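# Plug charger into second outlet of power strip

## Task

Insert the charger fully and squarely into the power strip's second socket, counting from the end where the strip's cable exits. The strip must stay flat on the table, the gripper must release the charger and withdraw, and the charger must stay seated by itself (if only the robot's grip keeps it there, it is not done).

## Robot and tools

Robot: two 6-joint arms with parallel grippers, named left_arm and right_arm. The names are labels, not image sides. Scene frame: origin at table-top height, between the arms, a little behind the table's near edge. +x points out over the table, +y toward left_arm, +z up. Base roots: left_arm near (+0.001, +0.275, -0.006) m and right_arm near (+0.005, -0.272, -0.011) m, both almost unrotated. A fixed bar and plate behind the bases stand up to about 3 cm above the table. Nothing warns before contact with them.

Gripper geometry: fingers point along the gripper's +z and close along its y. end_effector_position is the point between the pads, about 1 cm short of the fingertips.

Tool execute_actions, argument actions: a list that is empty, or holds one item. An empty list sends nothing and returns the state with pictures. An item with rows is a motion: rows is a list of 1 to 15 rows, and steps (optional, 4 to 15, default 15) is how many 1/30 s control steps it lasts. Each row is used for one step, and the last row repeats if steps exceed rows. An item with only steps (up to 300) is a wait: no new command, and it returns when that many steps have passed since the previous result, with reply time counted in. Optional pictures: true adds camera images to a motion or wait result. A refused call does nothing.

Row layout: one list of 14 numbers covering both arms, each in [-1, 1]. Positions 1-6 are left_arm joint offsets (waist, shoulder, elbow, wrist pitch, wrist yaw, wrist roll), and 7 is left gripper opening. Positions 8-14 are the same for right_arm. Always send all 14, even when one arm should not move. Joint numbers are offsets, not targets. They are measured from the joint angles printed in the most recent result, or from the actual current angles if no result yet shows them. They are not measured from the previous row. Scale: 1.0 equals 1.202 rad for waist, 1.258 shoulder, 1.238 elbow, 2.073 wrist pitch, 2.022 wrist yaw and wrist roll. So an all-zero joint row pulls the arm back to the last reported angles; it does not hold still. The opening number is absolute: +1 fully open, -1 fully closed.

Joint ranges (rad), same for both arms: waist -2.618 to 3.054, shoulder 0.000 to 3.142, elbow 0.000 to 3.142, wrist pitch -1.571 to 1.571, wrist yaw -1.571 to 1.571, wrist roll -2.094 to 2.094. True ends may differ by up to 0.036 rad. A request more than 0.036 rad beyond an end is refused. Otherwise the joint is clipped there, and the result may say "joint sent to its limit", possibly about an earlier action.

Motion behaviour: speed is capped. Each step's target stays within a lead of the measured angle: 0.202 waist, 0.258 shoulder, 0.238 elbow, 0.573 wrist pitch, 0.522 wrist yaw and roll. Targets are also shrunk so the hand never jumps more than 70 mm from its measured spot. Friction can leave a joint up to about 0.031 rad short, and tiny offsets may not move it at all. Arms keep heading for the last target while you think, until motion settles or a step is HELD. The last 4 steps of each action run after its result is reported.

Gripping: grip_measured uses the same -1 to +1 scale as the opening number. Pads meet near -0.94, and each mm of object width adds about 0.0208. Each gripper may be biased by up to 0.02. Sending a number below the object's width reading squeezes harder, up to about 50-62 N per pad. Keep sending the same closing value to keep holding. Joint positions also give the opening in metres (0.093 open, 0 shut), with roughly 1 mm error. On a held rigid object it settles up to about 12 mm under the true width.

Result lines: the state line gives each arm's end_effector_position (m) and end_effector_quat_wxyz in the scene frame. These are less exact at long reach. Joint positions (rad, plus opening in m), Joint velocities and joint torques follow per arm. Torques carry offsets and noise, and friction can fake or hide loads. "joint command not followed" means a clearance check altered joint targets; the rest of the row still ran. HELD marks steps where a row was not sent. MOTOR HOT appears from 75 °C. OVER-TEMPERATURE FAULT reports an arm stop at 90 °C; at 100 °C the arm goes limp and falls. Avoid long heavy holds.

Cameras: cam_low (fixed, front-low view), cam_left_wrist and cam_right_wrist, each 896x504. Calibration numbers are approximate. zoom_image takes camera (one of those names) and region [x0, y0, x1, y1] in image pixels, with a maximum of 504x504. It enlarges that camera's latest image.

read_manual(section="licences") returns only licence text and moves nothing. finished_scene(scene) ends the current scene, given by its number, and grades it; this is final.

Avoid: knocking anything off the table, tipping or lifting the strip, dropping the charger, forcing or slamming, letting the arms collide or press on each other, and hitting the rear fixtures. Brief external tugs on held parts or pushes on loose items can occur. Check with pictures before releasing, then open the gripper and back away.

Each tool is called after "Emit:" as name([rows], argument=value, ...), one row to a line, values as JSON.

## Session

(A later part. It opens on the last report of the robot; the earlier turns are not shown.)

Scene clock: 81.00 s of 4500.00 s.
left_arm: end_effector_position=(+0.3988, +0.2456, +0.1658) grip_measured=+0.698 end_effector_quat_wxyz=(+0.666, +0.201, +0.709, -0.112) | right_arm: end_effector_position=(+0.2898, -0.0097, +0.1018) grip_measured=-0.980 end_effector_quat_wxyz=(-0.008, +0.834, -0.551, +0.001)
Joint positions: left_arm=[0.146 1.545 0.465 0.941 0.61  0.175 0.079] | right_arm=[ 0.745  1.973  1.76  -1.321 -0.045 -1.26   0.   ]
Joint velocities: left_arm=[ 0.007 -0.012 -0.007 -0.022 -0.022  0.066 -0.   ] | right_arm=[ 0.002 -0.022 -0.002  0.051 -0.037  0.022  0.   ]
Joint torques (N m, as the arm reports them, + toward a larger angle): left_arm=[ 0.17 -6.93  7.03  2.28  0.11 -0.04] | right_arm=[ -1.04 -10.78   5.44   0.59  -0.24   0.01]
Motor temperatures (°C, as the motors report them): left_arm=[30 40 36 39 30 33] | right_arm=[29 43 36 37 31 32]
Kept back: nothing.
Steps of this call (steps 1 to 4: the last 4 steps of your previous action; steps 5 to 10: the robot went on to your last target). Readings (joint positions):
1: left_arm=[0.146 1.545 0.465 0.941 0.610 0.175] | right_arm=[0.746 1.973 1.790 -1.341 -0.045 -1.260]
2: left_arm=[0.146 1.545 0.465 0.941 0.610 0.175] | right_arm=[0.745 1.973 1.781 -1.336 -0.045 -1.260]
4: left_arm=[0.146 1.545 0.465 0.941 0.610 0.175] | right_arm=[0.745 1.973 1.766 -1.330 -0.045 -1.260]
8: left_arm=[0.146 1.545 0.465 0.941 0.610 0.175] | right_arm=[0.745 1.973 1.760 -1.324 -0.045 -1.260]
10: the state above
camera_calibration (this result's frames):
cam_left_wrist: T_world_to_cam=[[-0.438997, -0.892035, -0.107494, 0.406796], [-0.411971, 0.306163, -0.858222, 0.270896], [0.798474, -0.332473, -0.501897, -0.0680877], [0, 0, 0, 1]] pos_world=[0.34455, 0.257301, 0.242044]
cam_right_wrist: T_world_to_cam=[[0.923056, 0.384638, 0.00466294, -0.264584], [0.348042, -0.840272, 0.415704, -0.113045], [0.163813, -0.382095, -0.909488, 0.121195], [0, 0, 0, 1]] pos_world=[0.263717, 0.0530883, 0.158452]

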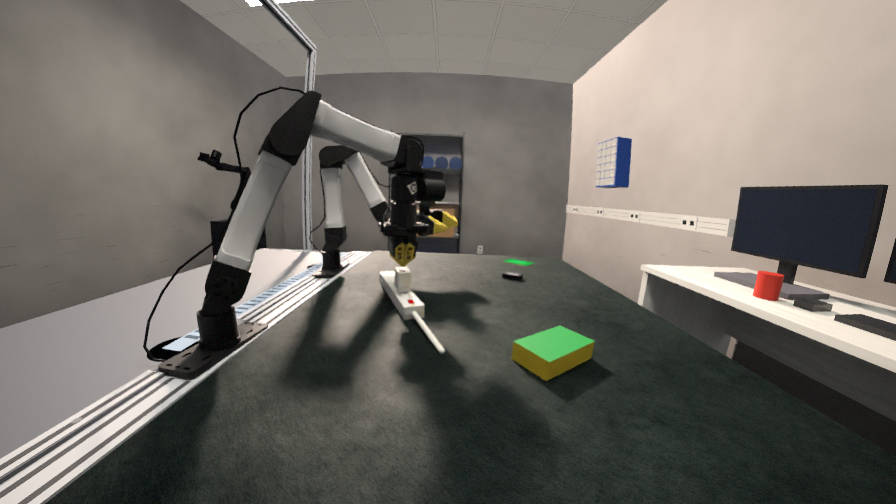

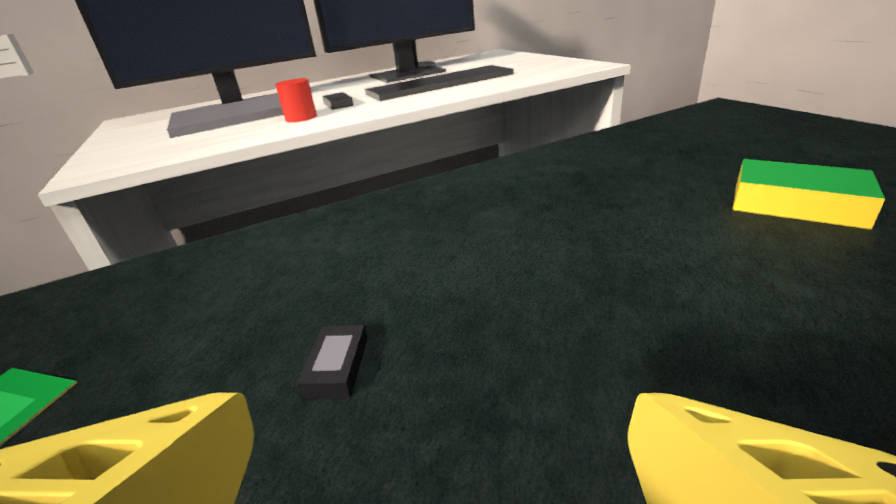

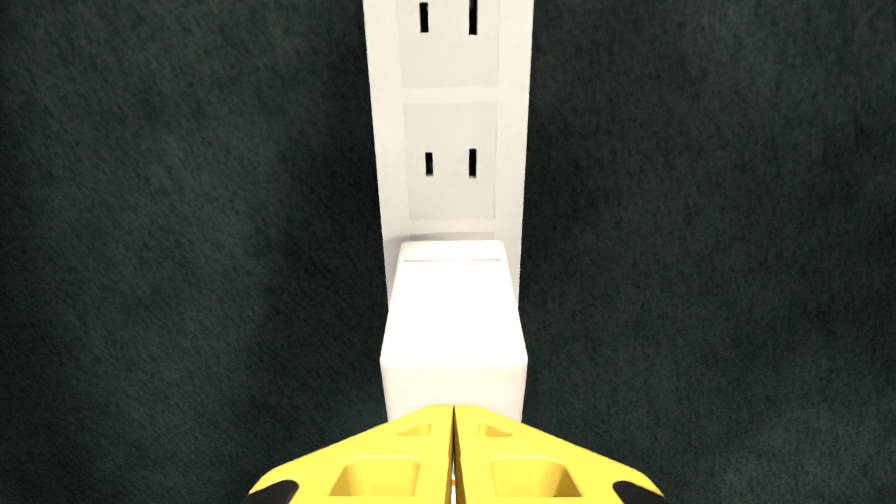

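Emit:
execute_actions([
  {"rows":[[0,-0.01,0,0.005,0,0,0.7,-0.008,-0.008,-0.014,0.009,0,0,-1],[0,-0.01,0,0.005,0,0,0.7,-0.008,-0.006,-0.018,0.012,0,0,-1],[0,-0.01,0,0.005,0,0,0.7,-0.008,-0.004,-0.022,0.015,0,0,-1],[0,-0.01,0,0.005,0,0,0.7,-0.008,-0.002,-0.026,0.017,0,0,-1],[0,-0.01,0,0.005,0,0,0.7,-0.008,0,-0.029,0.019,0,0,-1],[0,-0.01,0,0.005,0,0,0.7,-0.008,0.002,-0.032,0.02,0,0,-1],[0,-0.01,0,0.005,0,0,0.7,-0.008,0.004,-0.035,0.02,0,0,-1],[0,-0.01,0,0.005,0,0,0.7,-0.008,0.006,-0.037,0.02,0,0,-1],[0,-0.01,0,0.005,0,0,0.7,-0.008,0.009,-0.039,0.02,0,0,-1],[0,-0.01,0,0.005,0,0,0.7,-0.008,0.013,-0.042,0.02,0,0,-1],[0,-0.01,0,0.005,0,0,0.7,-0.008,0.018,-0.045,0.02,0,0,-1],[0,-0.01,0,0.005,0,0,0.7,-0.008,0.023,-0.049,0.02,0,0,-1],[0,-0.01,0,0.005,0,0,0.7,-0.008,0.028,-0.053,0.02,0,0,-1],[0,-0.01,0,0.005,0,0,0.7,-0.008,0.033,-0.057,0.02,0,0,-1],[0,-0.01,0,0.005,0,0,0.7,-0.008,0.038,-0.061,0.02,0,0,-1]],"steps":15},
])

Emit:
execute_actions([
  {"steps":7},
])

Scene clock: 82.13 s of 4500.00 s.
left_arm: end_effector_position=(+0.3988, +0.2456, +0.1658) grip_measured=+0.698 end_effector_quat_wxyz=(+0.666, +0.201, +0.709, -0.112) | right_arm: end_effector_position=(+0.2906, -0.0091, +0.0959) grip_measured=-0.980 end_effector_quat_wxyz=(-0.010, +0.834, -0.551, +0.001)
Joint positions: left_arm=[0.146 1.545 0.465 0.941 0.61  0.175 0.079] | right_arm=[ 0.745  1.973  1.737 -1.293 -0.046 -1.26   0.   ]
Joint velocities: left_arm=[ 0.017  0.007 -0.007 -0.007  0.007  0.007  0.   ] | right_arm=[ 0.007 -0.012 -0.066  0.11  -0.037 -0.066  0.   ]
Joint torques (N m, as the arm reports them, + toward a larger angle): left_arm=[ 0.19 -6.98  7.03  2.29  0.11 -0.04] | right_arm=[-0.58 -8.08  4.3   0.56 -0.26 -0.02]
Motor temperatures (°C, as the motors report them): left_arm=[30 40 36 39 30 33] | right_arm=[29 43 36 37 31 32]
Steps of this call (steps 1 to 23: the robot went on to your last target; steps 24 to 34: the first 11 steps of this action). Readings (joint positions):
24: left_arm=[0.146 1.545 0.465 0.941 0.610 0.175] | right_arm=[0.745 1.973 1.760 -1.316 -0.045 -1.260]
25: left_arm=[0.146 1.545 0.465 0.941 0.610 0.175] | right_arm=[0.745 1.973 1.760 -1.315 -0.045 -1.260]
27: left_arm=[0.146 1.545 0.465 0.941 0.610 0.175] | right_arm=[0.745 1.973 1.756 -1.308 -0.045 -1.260]
31: left_arm=[0.146 1.545 0.465 0.941 0.610 0.175] | right_arm=[0.745 1.973 1.738 -1.297 -0.045 -1.260]
34: the state above

Scene clock: 82.37 s of 4500.00 s.
left_arm: end_effector_position=(+0.3988, +0.2456, +0.1658) grip_measured=+0.698 end_effector_quat_wxyz=(+0.666, +0.201, +0.709, -0.112) | right_arm: end_effector_position=(+0.2901, -0.0068, +0.0943) grip_measured=-0.980 end_effector_quat_wxyz=(-0.014, +0.834, -0.551, -0.005)
Joint positions: left_arm=[0.146 1.545 0.465 0.941 0.61  0.175 0.079] | right_arm=[ 0.745  1.973  1.73  -1.282 -0.058 -1.26   0.   ]
Joint velocities: left_arm=[-0.002 -0.007 -0.002  0.007 -0.037 -0.007 -0.   ] | right_arm=[-0.027  0.007 -0.012 -0.037 -0.022 -0.007  0.   ]
Joint torques (N m, as the arm reports them, + toward a larger angle): left_arm=[ 0.17 -6.98  7.07  2.29  0.11 -0.04] | right_arm=[-0.59 -6.21  3.13  0.48 -0.07 -0.02]
Motor temperatures (°C, as the motors report them): left_arm=[30 40 36 39 30 33] | right_arm=[29 43 36 37 31 32]
Kept back: nothing.
Steps of this call (steps 1 to 4: the last 4 steps of your previous action; steps 5 to 7: the robot went on to your last target). Readings (joint positions):
1: left_arm=[0.146 1.545 0.465 0.941 0.610 0.175] | right_arm=[0.745 1.973 1.735 -1.292 -0.047 -1.260]
2: left_arm=[0.146 1.545 0.465 0.941 0.610 0.175] | right_arm=[0.745 1.973 1.734 -1.290 -0.048 -1.260]
4: left_arm=[0.146 1.545 0.465 0.941 0.610 0.175] | right_arm=[0.745 1.973 1.731 -1.286 -0.052 -1.260]
7: the state above

Emit:
execute_actions([
  {"rows":[[0,-0.01,0,0.005,0,0,0.7,-0.008,0.041,-0.04,0.002,0.004,0,-1],[0,-0.01,0,0.005,0,0,0.7,-0.008,0.044,-0.043,0.002,0.004,0,-1],[0,-0.01,0,0.005,0,0,0.7,-0.008,0.047,-0.046,0.003,0.004,0,-1],[0,-0.01,0,0.005,0,0,0.7,-0.008,0.05,-0.049,0.003,0.004,0,-1],[0,-0.01,0,0.005,0,0,0.7,-0.008,0.053,-0.052,0.004,0.004,0,-1],[0,-0.01,0,0.005,0,0,0.7,-0.008,0.056,-0.055,0.004,0.004,0,-1],[0,-0.01,0,0.005,0,0,0.7,-0.008,0.059,-0.058,0.005,0.004,0,-1],[0,-0.01,0,0.005,0,0,0.7,-0.008,0.062,-0.061,0.005,0.004,0,-1],[0,-0.01,0,0.005,0,0,0.7,-0.008,0.065,-0.064,0.006,0.004,0,-1],[0,-0.01,0,0.005,0,0,0.7,-0.008,0.068,-0.067,0.006,0.004,0,-1],[0,-0.01,0,0.005,0,0,0.7,-0.008,0.071,-0.07,0.007,0.004,0,-1],[0,-0.01,0,0.005,0,0,0.7,-0.008,0.074,-0.073,0.007,0.004,0,-1],[0,-0.01,0,0.005,0,0,0.7,-0.008,0.077,-0.076,0.008,0.004,0,-1],[0,-0.01,0,0.005,0,0,0.7,-0.008,0.08,-0.079,0.008,0.004,0,-1],[0,-0.01,0,0.005,0,0,0.7,-0.008,0.083,-0.082,0.008,0.004,0,-1]],"steps":15},
])

Emit:
execute_actions([
  {"steps":6},
], pictures=true)

Scene clock: 83.23 s of 4500.00 s.
left_arm: end_effector_position=(+0.3988, +0.2456, +0.1658) grip_measured=+0.698 end_effector_quat_wxyz=(+0.666, +0.201, +0.709, -0.112) | right_arm: end_effector_position=(+0.2881, -0.0042, +0.0877) grip_measured=-0.980 end_effector_quat_wxyz=(-0.015, +0.834, -0.551, -0.015)
Joint positions: left_arm=[0.146 1.545 0.465 0.941 0.61  0.175 0.079] | right_arm=[ 0.745  1.978  1.711 -1.26  -0.079 -1.26   0.   ]
Joint velocities: left_arm=[ 0.007 -0.002  0.012 -0.007 -0.022 -0.007  0.   ] | right_arm=[ 0.002  0.012 -0.032  0.037 -0.037  0.007  0.   ]
Joint torques (N m, as the arm reports them, + toward a larger angle): left_arm=[ 0.18 -6.93  7.03  2.28  0.11 -0.04] | right_arm=[-0.58 -3.51  1.41  0.27  0.06 -0.03]
Motor temperatures (°C, as the motors report them): left_arm=[30 40 36 39 30 33] | right_arm=[29 43 36 37 31 32]
Steps of this call (steps 1 to 15: the robot went on to your last target; steps 16 to 26: the first 11 steps of this action). Readings (joint positions):
16: left_arm=[0.146 1.545 0.465 0.941 0.610 0.175] | right_arm=[0.745 1.973 1.729 -1.278 -0.066 -1.260]
17: left_arm=[0.146 1.545 0.465 0.941 0.610 0.175] | right_arm=[0.745 1.973 1.728 -1.277 -0.067 -1.260]
19: left_arm=[0.146 1.545 0.465 0.941 0.610 0.175] | right_arm=[0.745 1.973 1.726 -1.275 -0.069 -1.260]
23: left_arm=[0.146 1.545 0.465 0.941 0.610 0.175] | right_arm=[0.745 1.973 1.720 -1.266 -0.071 -1.260]
26: the state above

Scene clock: 83.43 s of 4500.00 s.
left_arm: end_effector_position=(+0.3988, +0.2456, +0.1658) grip_measured=+0.698 end_effector_quat_wxyz=(+0.666, +0.201, +0.709, -0.112) | right_arm: end_effector_position=(+0.2875, -0.0035, +0.0866) grip_measured=-0.980 end_effector_quat_wxyz=(-0.016, +0.834, -0.551, -0.018)
Joint positions: left_arm=[0.146 1.545 0.465 0.941 0.61  0.175 0.079] | right_arm=[ 0.745  1.978  1.707 -1.257 -0.085 -1.26   0.   ]
Joint velocities: left_arm=[ 0.017 -0.012  0.002 -0.022 -0.022 -0.066 -0.001] | right_arm=[-0.012 -0.002 -0.002 -0.037  0.022  0.007  0.   ]
Joint torques (N m, as the arm reports them, + toward a larger angle): left_arm=[ 0.14 -6.93  7.06  2.28  0.11 -0.05] | right_arm=[-0.61 -2.32  0.43  0.4   0.06 -0.01]
Motor temperatures (°C, as the motors report them): left_arm=[30 40 36 39 30 33] | right_arm=[29 43 36 37 31 32]
Kept back: nothing.
Steps of this call (steps 1 to 4: the last 4 steps of your previous action; steps 5 to 6: the robot went on to your last target). Readings (joint positions):
1: left_arm=[0.146 1.545 0.465 0.941 0.610 0.175] | right_arm=[0.745 1.978 1.710 -1.260 -0.082 -1.260]
2: left_arm=[0.146 1.545 0.465 0.941 0.610 0.175] | right_arm=[0.745 1.978 1.709 -1.259 -0.084 -1.260]
4: left_arm=[0.146 1.545 0.465 0.941 0.610 0.175] | right_arm=[0.745 1.978 1.707 -1.257 -0.085 -1.260]
6: the state above
camera_calibration (this result's frames):
cam_left_wrist: T_world_to_cam=[[-0.438997, -0.892035, -0.107494, 0.406796], [-0.411971, 0.306163, -0.858222, 0.270896], [0.798474, -0.332473, -0.501897, -0.0680877], [0, 0, 0, 1]] pos_world=[0.34455, 0.257301, 0.242044]
cam_right_wrist: T_world_to_cam=[[0.922699, 0.385511, -0.00268499, -0.264017], [0.357768, -0.853662, 0.3785, -0.100306], [0.143624, -0.350202, -0.925597, 0.117448], [0, 0, 0, 1]] pos_world=[0.262627, 0.0572847, 0.145966]

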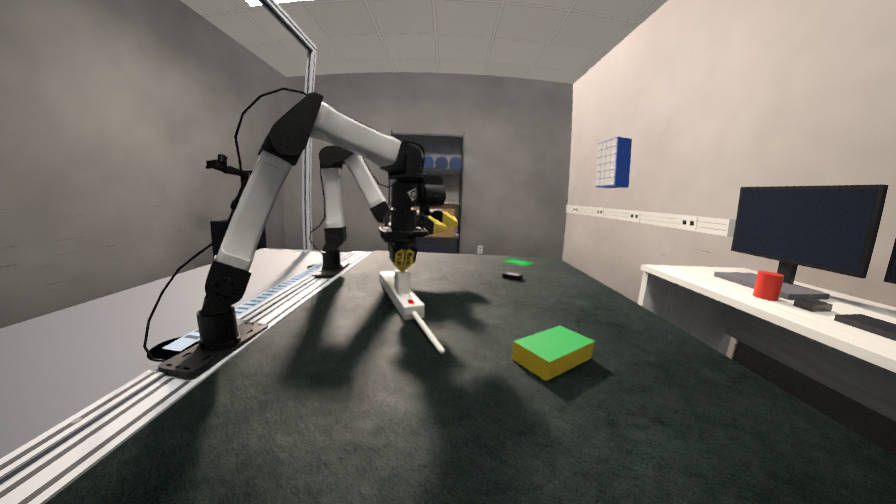

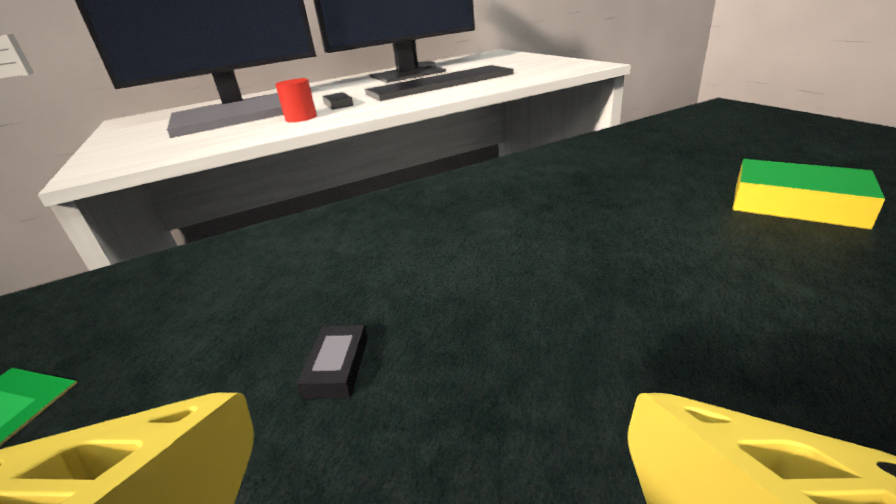

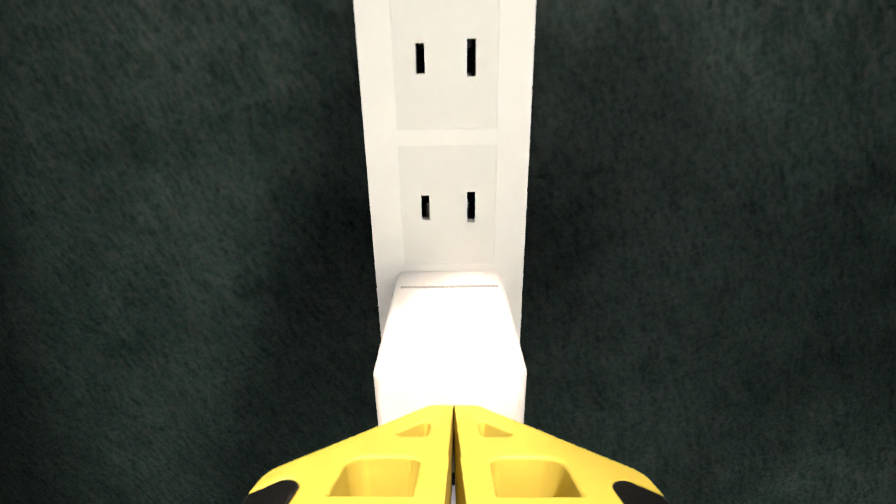

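Emit:
zoom_image(camera="cam_low", region=[375, 250, 445, 320])

Emit:
zoom_image(camera="cam_right_wrist", region=[340, 220, 560, 430])

Region (375, 250, 445, 320) of cam_low's 896x504 image, scaled by 7.200, with more detail than that image has.

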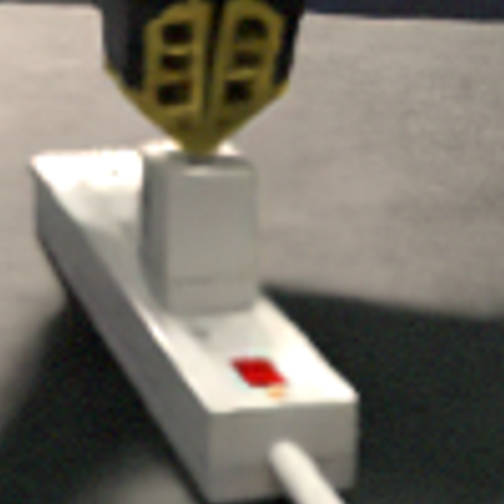

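Region (340, 220, 560, 430) of cam_right_wrist's 896x504 image, scaled by 2.291, with more detail than that image has; it fills the top 481 rows of this view, and the rest is white.

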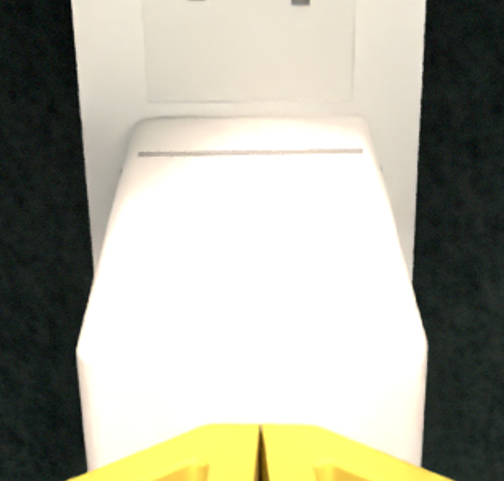

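Emit:
execute_actions([
  {"rows":[[0,-0.01,0,0.005,0,0,0.7,-0.008,0.081,-0.066,-0.004,0.018,0,-1],[0,-0.01,0,0.005,0,0,0.7,-0.008,0.083,-0.068,-0.004,0.019,0,-1],[0,-0.01,0,0.005,0,0,0.7,-0.008,0.085,-0.07,-0.004,0.02,0,-1],[0,-0.01,0,0.005,0,0,0.7,-0.008,0.087,-0.072,-0.004,0.021,0,-1],[0,-0.01,0,0.005,0,0,0.7,-0.008,0.089,-0.074,-0.004,0.022,0,-1],[0,-0.01,0,0.005,0,0,0.7,-0.008,0.091,-0.076,-0.004,0.023,0,-1],[0,-0.01,0,0.005,0,0,0.7,-0.008,0.093,-0.078,-0.004,0.024,0,-1],[0,-0.01,0,0.005,0,0,0.7,-0.008,0.095,-0.08,-0.004,0.025,0,-1]],"steps":13},
])

Scene clock: 84.40 s of 4500.00 s.
left_arm: end_effector_position=(+0.3988, +0.2456, +0.1658) grip_measured=+0.698 end_effector_quat_wxyz=(+0.666, +0.201, +0.709, -0.112) | right_arm: end_effector_position=(+0.2873, -0.0037, +0.0857) grip_measured=-0.980 end_effector_quat_wxyz=(-0.016, +0.834, -0.551, -0.018)
Joint positions: left_arm=[0.146 1.545 0.465 0.941 0.61  0.175 0.079] | right_arm=[ 0.745  1.978  1.703 -1.254 -0.085 -1.26   0.   ]
Joint velocities: left_arm=[-0.012  0.007 -0.012 -0.007 -0.007 -0.022 -0.001] | right_arm=[ 0.017 -0.002  0.007 -0.037 -0.081  0.022  0.   ]
Joint torques (N m, as the arm reports them, + toward a larger angle): left_arm=[ 0.15 -6.97  7.04  2.29  0.11 -0.05] | right_arm=[-0.59 -0.76 -0.97  0.37  0.21 -0.02]
Motor temperatures (°C, as the motors report them): left_arm=[30 40 36 39 30 33] | right_arm=[29 43 36 37 31 32]
Steps of this call (steps 1 to 15: the robot went on to your last target; steps 16 to 20: nothing new was sent; steps 21 to 29: the first 9 steps of this action). Readings (joint positions):
21: left_arm=[0.146 1.545 0.465 0.941 0.610 0.175] | right_arm=[0.745 1.978 1.707 -1.257 -0.085 -1.260]
22: left_arm=[0.146 1.545 0.465 0.941 0.610 0.175] | right_arm=[0.745 1.978 1.707 -1.257 -0.085 -1.260]
24: left_arm=[0.146 1.545 0.465 0.941 0.610 0.175] | right_arm=[0.745 1.978 1.705 -1.255 -0.085 -1.260]
28: left_arm=[0.146 1.545 0.465 0.941 0.610 0.175] | right_arm=[0.745 1.978 1.703 -1.254 -0.085 -1.260]
29: the state above

Emit:
execute_actions([
  {"rows":[[0,-0.01,0,0.005,0,0,0.7,-0.006,0.082,-0.068,-0.004,0.018,0,-1],[0,-0.01,0,0.005,0,0,0.7,-0.004,0.066,-0.055,-0.003,0.012,0,-1],[0,-0.01,0,0.005,0,0,0.7,-0.002,0.049,-0.041,-0.002,0.006,0,-1],[0,-0.01,0,0.005,0,0,0.7,0,0.032,-0.026,-0.001,0.002,0,-1],[0,-0.01,0,0.005,0,0,0.7,0,0.016,-0.011,-0.002,0,0,-1],[0,-0.01,0,0.005,0,0,0.7,0,0.004,0.004,-0.006,0,0,-1],[0,-0.01,0,0.005,0,0,0.7,0,-0.004,0.019,-0.013,0,0,-1],[0,-0.01,0,0.005,0,0,0.7,0,-0.008,0.035,-0.023,0,0,-1],[0,-0.01,0,0.005,0,0,0.7,0,-0.01,0.053,-0.035,0,0,-1],[0,-0.01,0,0.005,0,0,0.7,0,-0.01,0.073,-0.048,0,0,-1],[0,-0.01,0,0.005,0,0,0.7,0,-0.01,0.095,-0.061,0,0,-1],[0,-0.01,0,0.005,0,0,0.7,0,-0.01,0.117,-0.074,0,0,-1],[0,-0.01,0,0.005,0,0,0.7,0,-0.01,0.137,-0.086,0,0,-1],[0,-0.01,0,0.005,0,0,0.7,0,-0.01,0.153,-0.095,0,0,-1],[0,-0.01,0,0.005,0,0,0.7,0,-0.01,0.165,-0.1,0,0,-1]],"steps":15},
])

Emit:
execute_actions([
  {"steps":8},
], pictures=true)

Scene clock: 85.20 s of 4500.00 s.
left_arm: end_effector_position=(+0.3988, +0.2456, +0.1658) grip_measured=+0.698 end_effector_quat_wxyz=(+0.666, +0.201, +0.709, -0.112) | right_arm: end_effector_position=(+0.2887, -0.0013, +0.1024) grip_measured=-0.980 end_effector_quat_wxyz=(-0.023, +0.834, -0.550, -0.017)
Joint positions: left_arm=[0.146 1.545 0.465 0.941 0.61  0.175 0.079] | right_arm=[ 0.745  1.971  1.76  -1.301 -0.087 -1.26   0.   ]
Joint velocities: left_arm=[-0.012 -0.002 -0.002  0.081 -0.022 -0.037 -0.001] | right_arm=[ 0.002 -0.012  0.662 -0.52  -0.022 -0.007  0.   ]
Joint torques (N m, as the arm reports them, + toward a larger angle): left_arm=[ 0.15 -6.94  7.07  2.28  0.12 -0.05] | right_arm=[  0.16 -10.23   8.34   0.46  -0.29  -0.02]
Motor temperatures (°C, as the motors report them): left_arm=[30 40 36 40 30 33] | right_arm=[29 43 36 37 31 32]
Steps of this call (steps 1 to 4: the last 4 steps of your previous action; steps 5 to 13: the robot went on to your last target; steps 14 to 24: the first 11 steps of this action). Readings (joint positions):
14: left_arm=[0.146 1.545 0.465 0.941 0.610 0.175] | right_arm=[0.745 1.978 1.703 -1.254 -0.085 -1.260]
15: left_arm=[0.146 1.545 0.465 0.941 0.610 0.175] | right_arm=[0.745 1.977 1.703 -1.254 -0.086 -1.260]
17: left_arm=[0.146 1.545 0.465 0.941 0.610 0.175] | right_arm=[0.745 1.973 1.703 -1.252 -0.087 -1.260]
21: left_arm=[0.146 1.545 0.465 0.941 0.610 0.175] | right_arm=[0.745 1.971 1.715 -1.261 -0.087 -1.260]
24: the state above

Scene clock: 85.47 s of 4500.00 s.
left_arm: end_effector_position=(+0.3988, +0.2456, +0.1658) grip_measured=+0.698 end_effector_quat_wxyz=(+0.666, +0.201, +0.709, -0.112) | right_arm: end_effector_position=(+0.2918, +0.0034, +0.1376) grip_measured=-0.980 end_effector_quat_wxyz=(-0.040, +0.835, -0.549, -0.013)
Joint positions: left_arm=[0.146 1.545 0.465 0.941 0.61  0.175 0.079] | right_arm=[ 0.745  1.971  1.898 -1.406 -0.087 -1.26   0.   ]
Joint velocities: left_arm=[ 0.002 -0.017  0.002  0.022 -0.022  0.037  0.001] | right_arm=[-0.012  0.002  0.002 -0.242  0.007 -0.037  0.   ]
Joint torques (N m, as the arm reports them, + toward a larger angle): left_arm=[ 0.15 -6.97  7.09  2.28  0.11 -0.04] | right_arm=[  0.15 -10.27   7.37   0.35  -0.29  -0.02]
Motor temperatures (°C, as the motors report them): left_arm=[30 40 36 40 30 33] | right_arm=[29 43 36 37 31 32]
Kept back: nothing.
Steps of this call (steps 1 to 4: the last 4 steps of your previous action; steps 5 to 8: the robot went on to your last target). Readings (joint positions):
1: left_arm=[0.146 1.545 0.465 0.941 0.610 0.175] | right_arm=[0.745 1.971 1.785 -1.319 -0.087 -1.260]
2: left_arm=[0.146 1.545 0.465 0.941 0.610 0.175] | right_arm=[0.745 1.971 1.813 -1.337 -0.087 -1.260]
4: left_arm=[0.146 1.545 0.465 0.941 0.610 0.175] | right_arm=[0.745 1.971 1.864 -1.370 -0.087 -1.260]
8: the state above
camera_calibration (this result's frames):
cam_left_wrist: T_world_to_cam=[[-0.438997, -0.892035, -0.107494, 0.406796], [-0.411971, 0.306163, -0.858222, 0.270896], [0.798474, -0.332473, -0.501897, -0.0680877], [0, 0, 0, 1]] pos_world=[0.34455, 0.257301, 0.242044]
cam_right_wrist: T_world_to_cam=[[0.921182, 0.386768, 0.0428299, -0.276415], [0.34635, -0.865096, 0.362837, -0.109744], [0.177386, -0.319405, -0.930868, 0.157227], [0, 0, 0, 1]] pos_world=[0.264748, 0.0621888, 0.198015]

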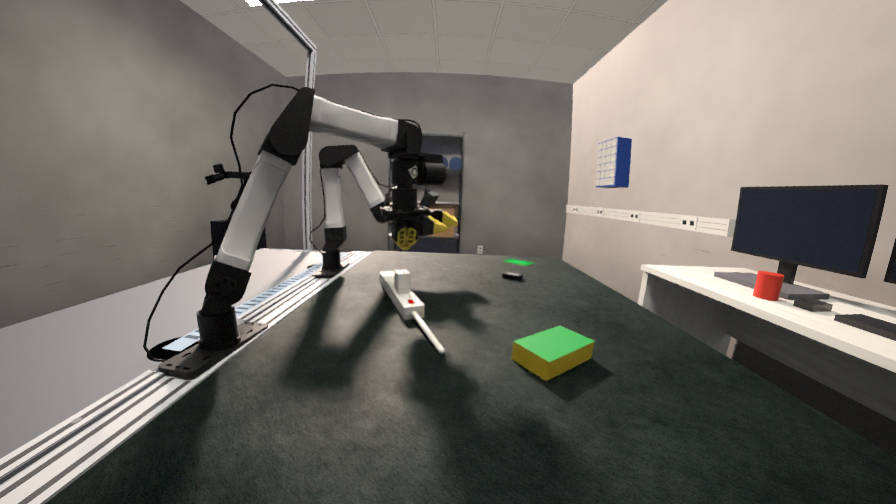

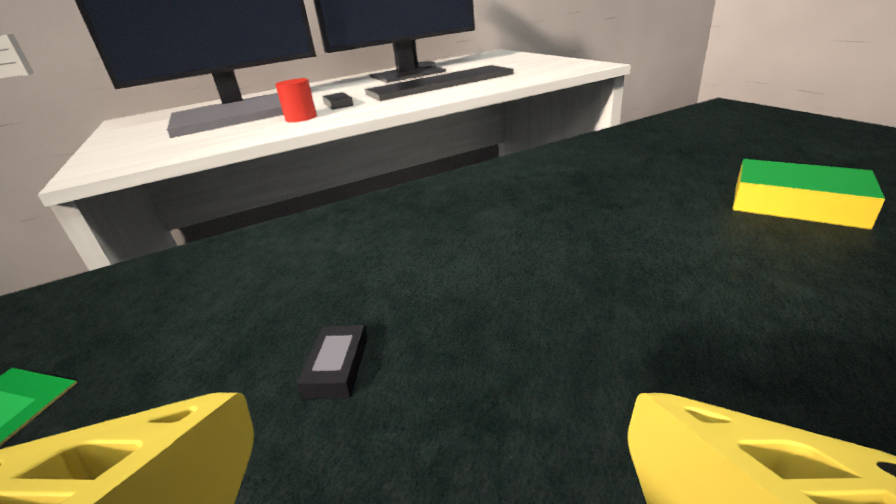

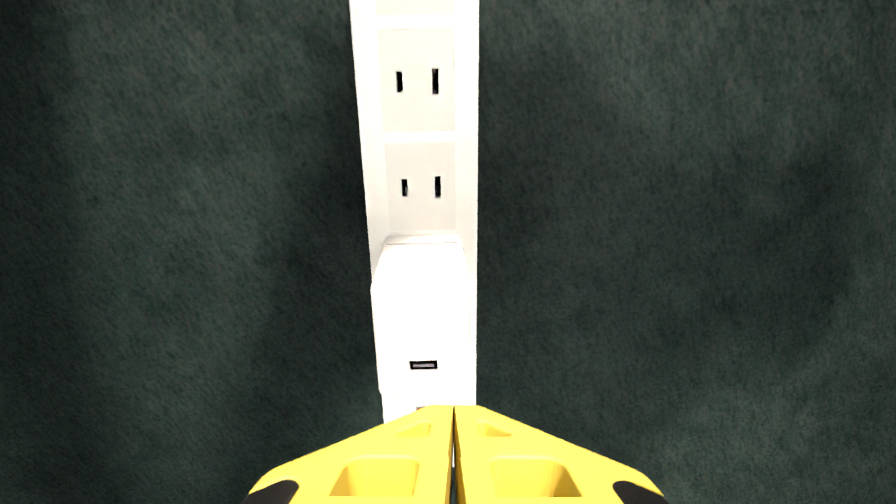

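Swinging the right arm clear while I check the charger.

Emit:
execute_actions([
  {"rows":[[0,-0.01,0,0.005,0,0,0.7,-0.004,0,0.002,-0.01,0,0,-1],[0,-0.01,0,0.005,0,0,0.7,-0.015,-0.002,0.003,-0.012,0,0,-1],[0,-0.01,0,0.005,0,0,0.7,-0.033,-0.005,0.004,-0.014,0,0,-1],[0,-0.01,0,0.005,0,0,0.7,-0.058,-0.008,0.005,-0.016,0,0,-1],[0,-0.01,0,0.005,0,0,0.7,-0.088,-0.012,0.006,-0.018,0,0,-1],[0,-0.01,0,0.005,0,0,0.7,-0.121,-0.017,0.007,-0.02,0,0,-1],[0,-0.01,0,0.005,0,0,0.7,-0.157,-0.022,0.008,-0.02,0,0,-1],[0,-0.01,0,0.005,0,0,0.7,-0.193,-0.028,0.008,-0.02,0,0,-1],[0,-0.01,0,0.005,0,0,0.7,-0.229,-0.033,0.008,-0.02,0,0,-1],[0,-0.01,0,0.005,0,0,0.7,-0.263,-0.038,0.008,-0.02,0,0,-1],[0,-0.01,0,0.005,0,0,0.7,-0.292,-0.042,0.008,-0.02,0,0,-1],[0,-0.01,0,0.005,0,0,0.7,-0.317,-0.045,0.008,-0.02,0,0,-1],[0,-0.01,0,0.005,0,0,0.7,-0.335,-0.048,0.008,-0.02,0,0,-1],[0,-0.01,0,0.005,0,0,0.7,-0.346,-0.05,0.008,-0.02,0,0,-1],[0,-0.01,0,0.005,0,0,0.7,-0.35,-0.05,0.008,-0.02,0,0,-1]],"steps":15},
])

Emit:
zoom_image(camera="cam_low", region=[375, 255, 435, 315])

Scene clock: 86.13 s of 4500.00 s.
left_arm: end_effector_position=(+0.3988, +0.2456, +0.1658) grip_measured=+0.698 end_effector_quat_wxyz=(+0.666, +0.201, +0.709, -0.112) | right_arm: end_effector_position=(+0.3431, -0.0826, +0.1461) grip_measured=-0.980 end_effector_quat_wxyz=(-0.038, +0.755, -0.654, -0.012)
Joint positions: left_arm=[0.146 1.545 0.465 0.941 0.61  0.175 0.079] | right_arm=[ 0.482  1.959  1.898 -1.439 -0.097 -1.26   0.   ]
Joint velocities: left_arm=[ 0.002  0.002 -0.012 -0.022  0.051 -0.051  0.   ] | right_arm=[-1.409 -0.168 -0.007 -0.007  0.022 -0.037  0.   ]
Joint torques (N m, as the arm reports them, + toward a larger angle): left_arm=[ 0.14 -6.95  7.1   2.28  0.1  -0.04] | right_arm=[ -0.19 -12.03   7.38   0.44  -0.21  -0.04]
Motor temperatures (°C, as the motors report them): left_arm=[30 40 36 40 30 33] | right_arm=[29 43 36 37 31 32]
Steps of this call (steps 1 to 9: the robot went on to your last target; steps 10 to 20: the first 11 steps of this action). Readings (joint positions):
10: left_arm=[0.146 1.545 0.465 0.941 0.610 0.175] | right_arm=[0.745 1.971 1.898 -1.440 -0.087 -1.260]
11: left_arm=[0.146 1.545 0.465 0.941 0.610 0.175] | right_arm=[0.745 1.971 1.898 -1.439 -0.087 -1.260]
13: left_arm=[0.146 1.545 0.465 0.941 0.610 0.175] | right_arm=[0.736 1.971 1.898 -1.439 -0.089 -1.260]
17: left_arm=[0.146 1.545 0.465 0.941 0.610 0.175] | right_arm=[0.628 1.970 1.898 -1.439 -0.097 -1.260]
20: the state above

Region (375, 255, 435, 315) of cam_low's 896x504 image, scaled by 8.400, with more detail than that image has.

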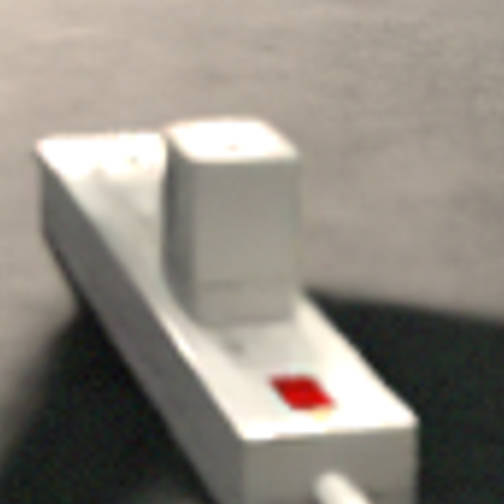

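Emit:
zoom_image(camera="cam_right_wrist", region=[330, 210, 530, 420])

Emit:
execute_actions(actions=[])

Region (330, 210, 530, 420) of cam_right_wrist's 896x504 image, scaled by 2.400, with more detail than that image has; it fills the left 480 columns of this view, and the rest is white.

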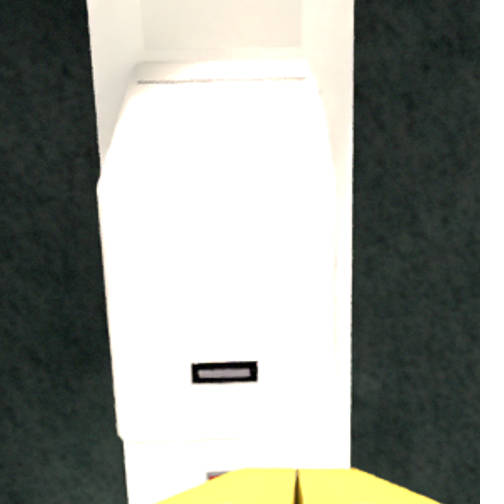

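Scene clock: 86.30 s of 4500.00 s.
left_arm: end_effector_position=(+0.3988, +0.2456, +0.1658) grip_measured=+0.698 end_effector_quat_wxyz=(+0.666, +0.201, +0.709, -0.112) | right_arm: end_effector_position=(+0.3670, -0.1422, +0.1606) grip_measured=-0.980 end_effector_quat_wxyz=(-0.053, +0.700, -0.712, +0.006)
Joint positions: left_arm=[0.146 1.545 0.465 0.941 0.61  0.175 0.079] | right_arm=[ 0.319  1.927  1.898 -1.439 -0.085 -1.26   0.   ]
Joint velocities: left_arm=[-0.017  0.002  0.017 -0.081 -0.051  0.007 -0.001] | right_arm=[-0.295 -0.173  0.017 -0.037  0.125  0.037  0.   ]
Joint torques (N m, as the arm reports them, + toward a larger angle): left_arm=[ 0.11 -6.94  7.05  2.27  0.1  -0.04] | right_arm=[  2.   -10.13   7.42   0.55  -0.39  -0.02]
Motor temperatures (°C, as the motors report them): left_arm=[30 40 36 40 30 33] | right_arm=[29 43 36 37 31 32]
Kept back: nothing.
Steps of this call (steps 1 to 4: the last 4 steps of your previous action; step 5: the robot went on to your last target). Readings (joint positions):
1: left_arm=[0.146 1.545 0.465 0.941 0.610 0.175] | right_arm=[0.435 1.953 1.898 -1.439 -0.095 -1.260]
2: left_arm=[0.146 1.545 0.465 0.941 0.610 0.175] | right_arm=[0.393 1.946 1.898 -1.439 -0.093 -1.260]
4: left_arm=[0.146 1.545 0.465 0.941 0.610 0.175] | right_arm=[0.334 1.933 1.898 -1.439 -0.087 -1.260]
5: the state above
camera_calibration (this result's frames):
cam_left_wrist: T_world_to_cam=[[-0.438997, -0.892035, -0.107494, 0.406796], [-0.411971, 0.306163, -0.858222, 0.270896], [0.798474, -0.332473, -0.501897, -0.0680877], [0, 0, 0, 1]] pos_world=[0.34455, 0.257301, 0.242044]
cam_right_wrist: T_world_to_cam=[[0.996891, -0.0278787, 0.0736985, -0.382074], [-0.052658, -0.931497, 0.359917, -0.13257], [0.0586159, -0.362679, -0.930069, 0.156098], [0, 0, 0, 1]] pos_world=[0.364755, -0.0775265, 0.221054]

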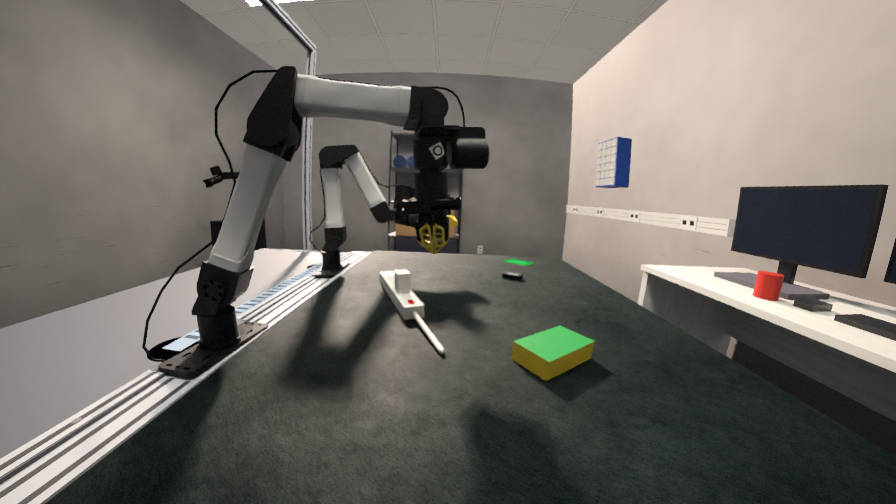

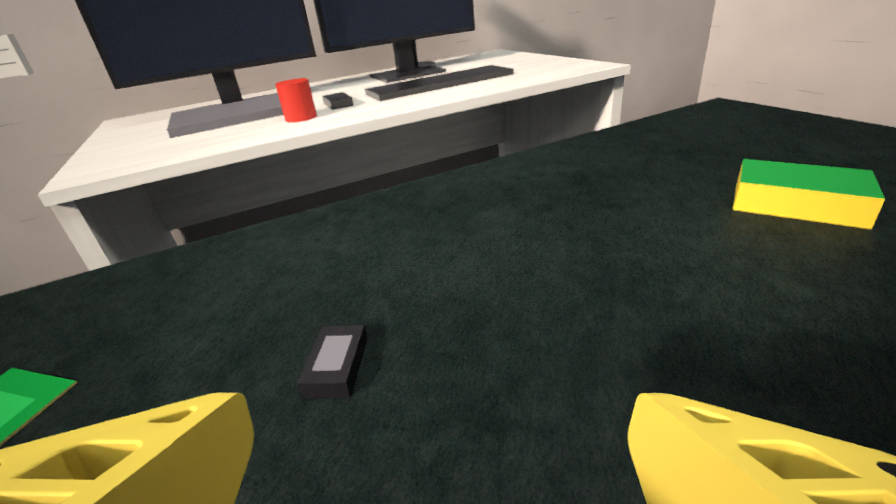

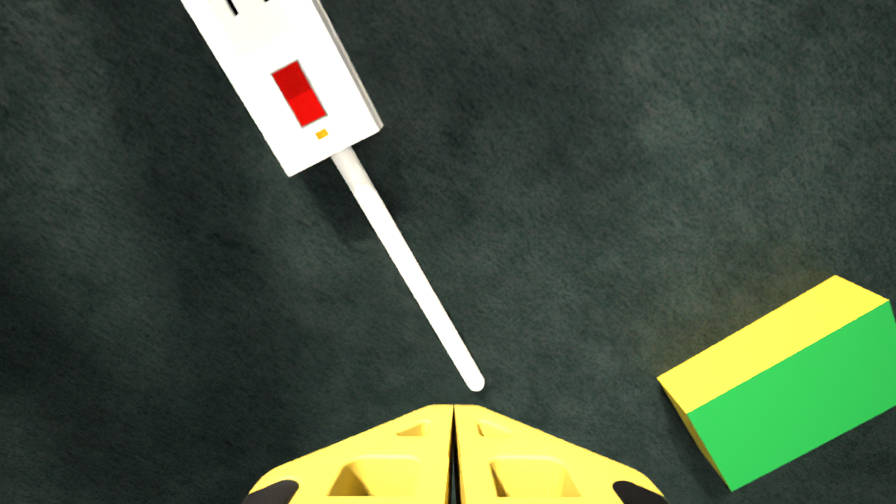

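Emit:
zoom_image(camera="cam_low", region=[388, 266, 420, 298])

Region (388, 266, 420, 298) of cam_low's 896x504 image, scaled by 15.750, with more detail than that image has.

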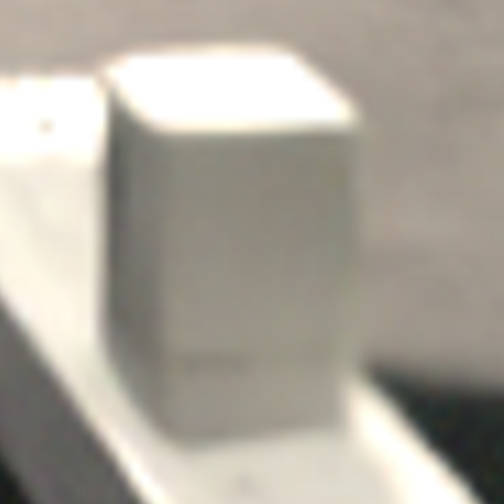

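Emit:
finished_scene(scene=2)

The scene is finished: the task was done.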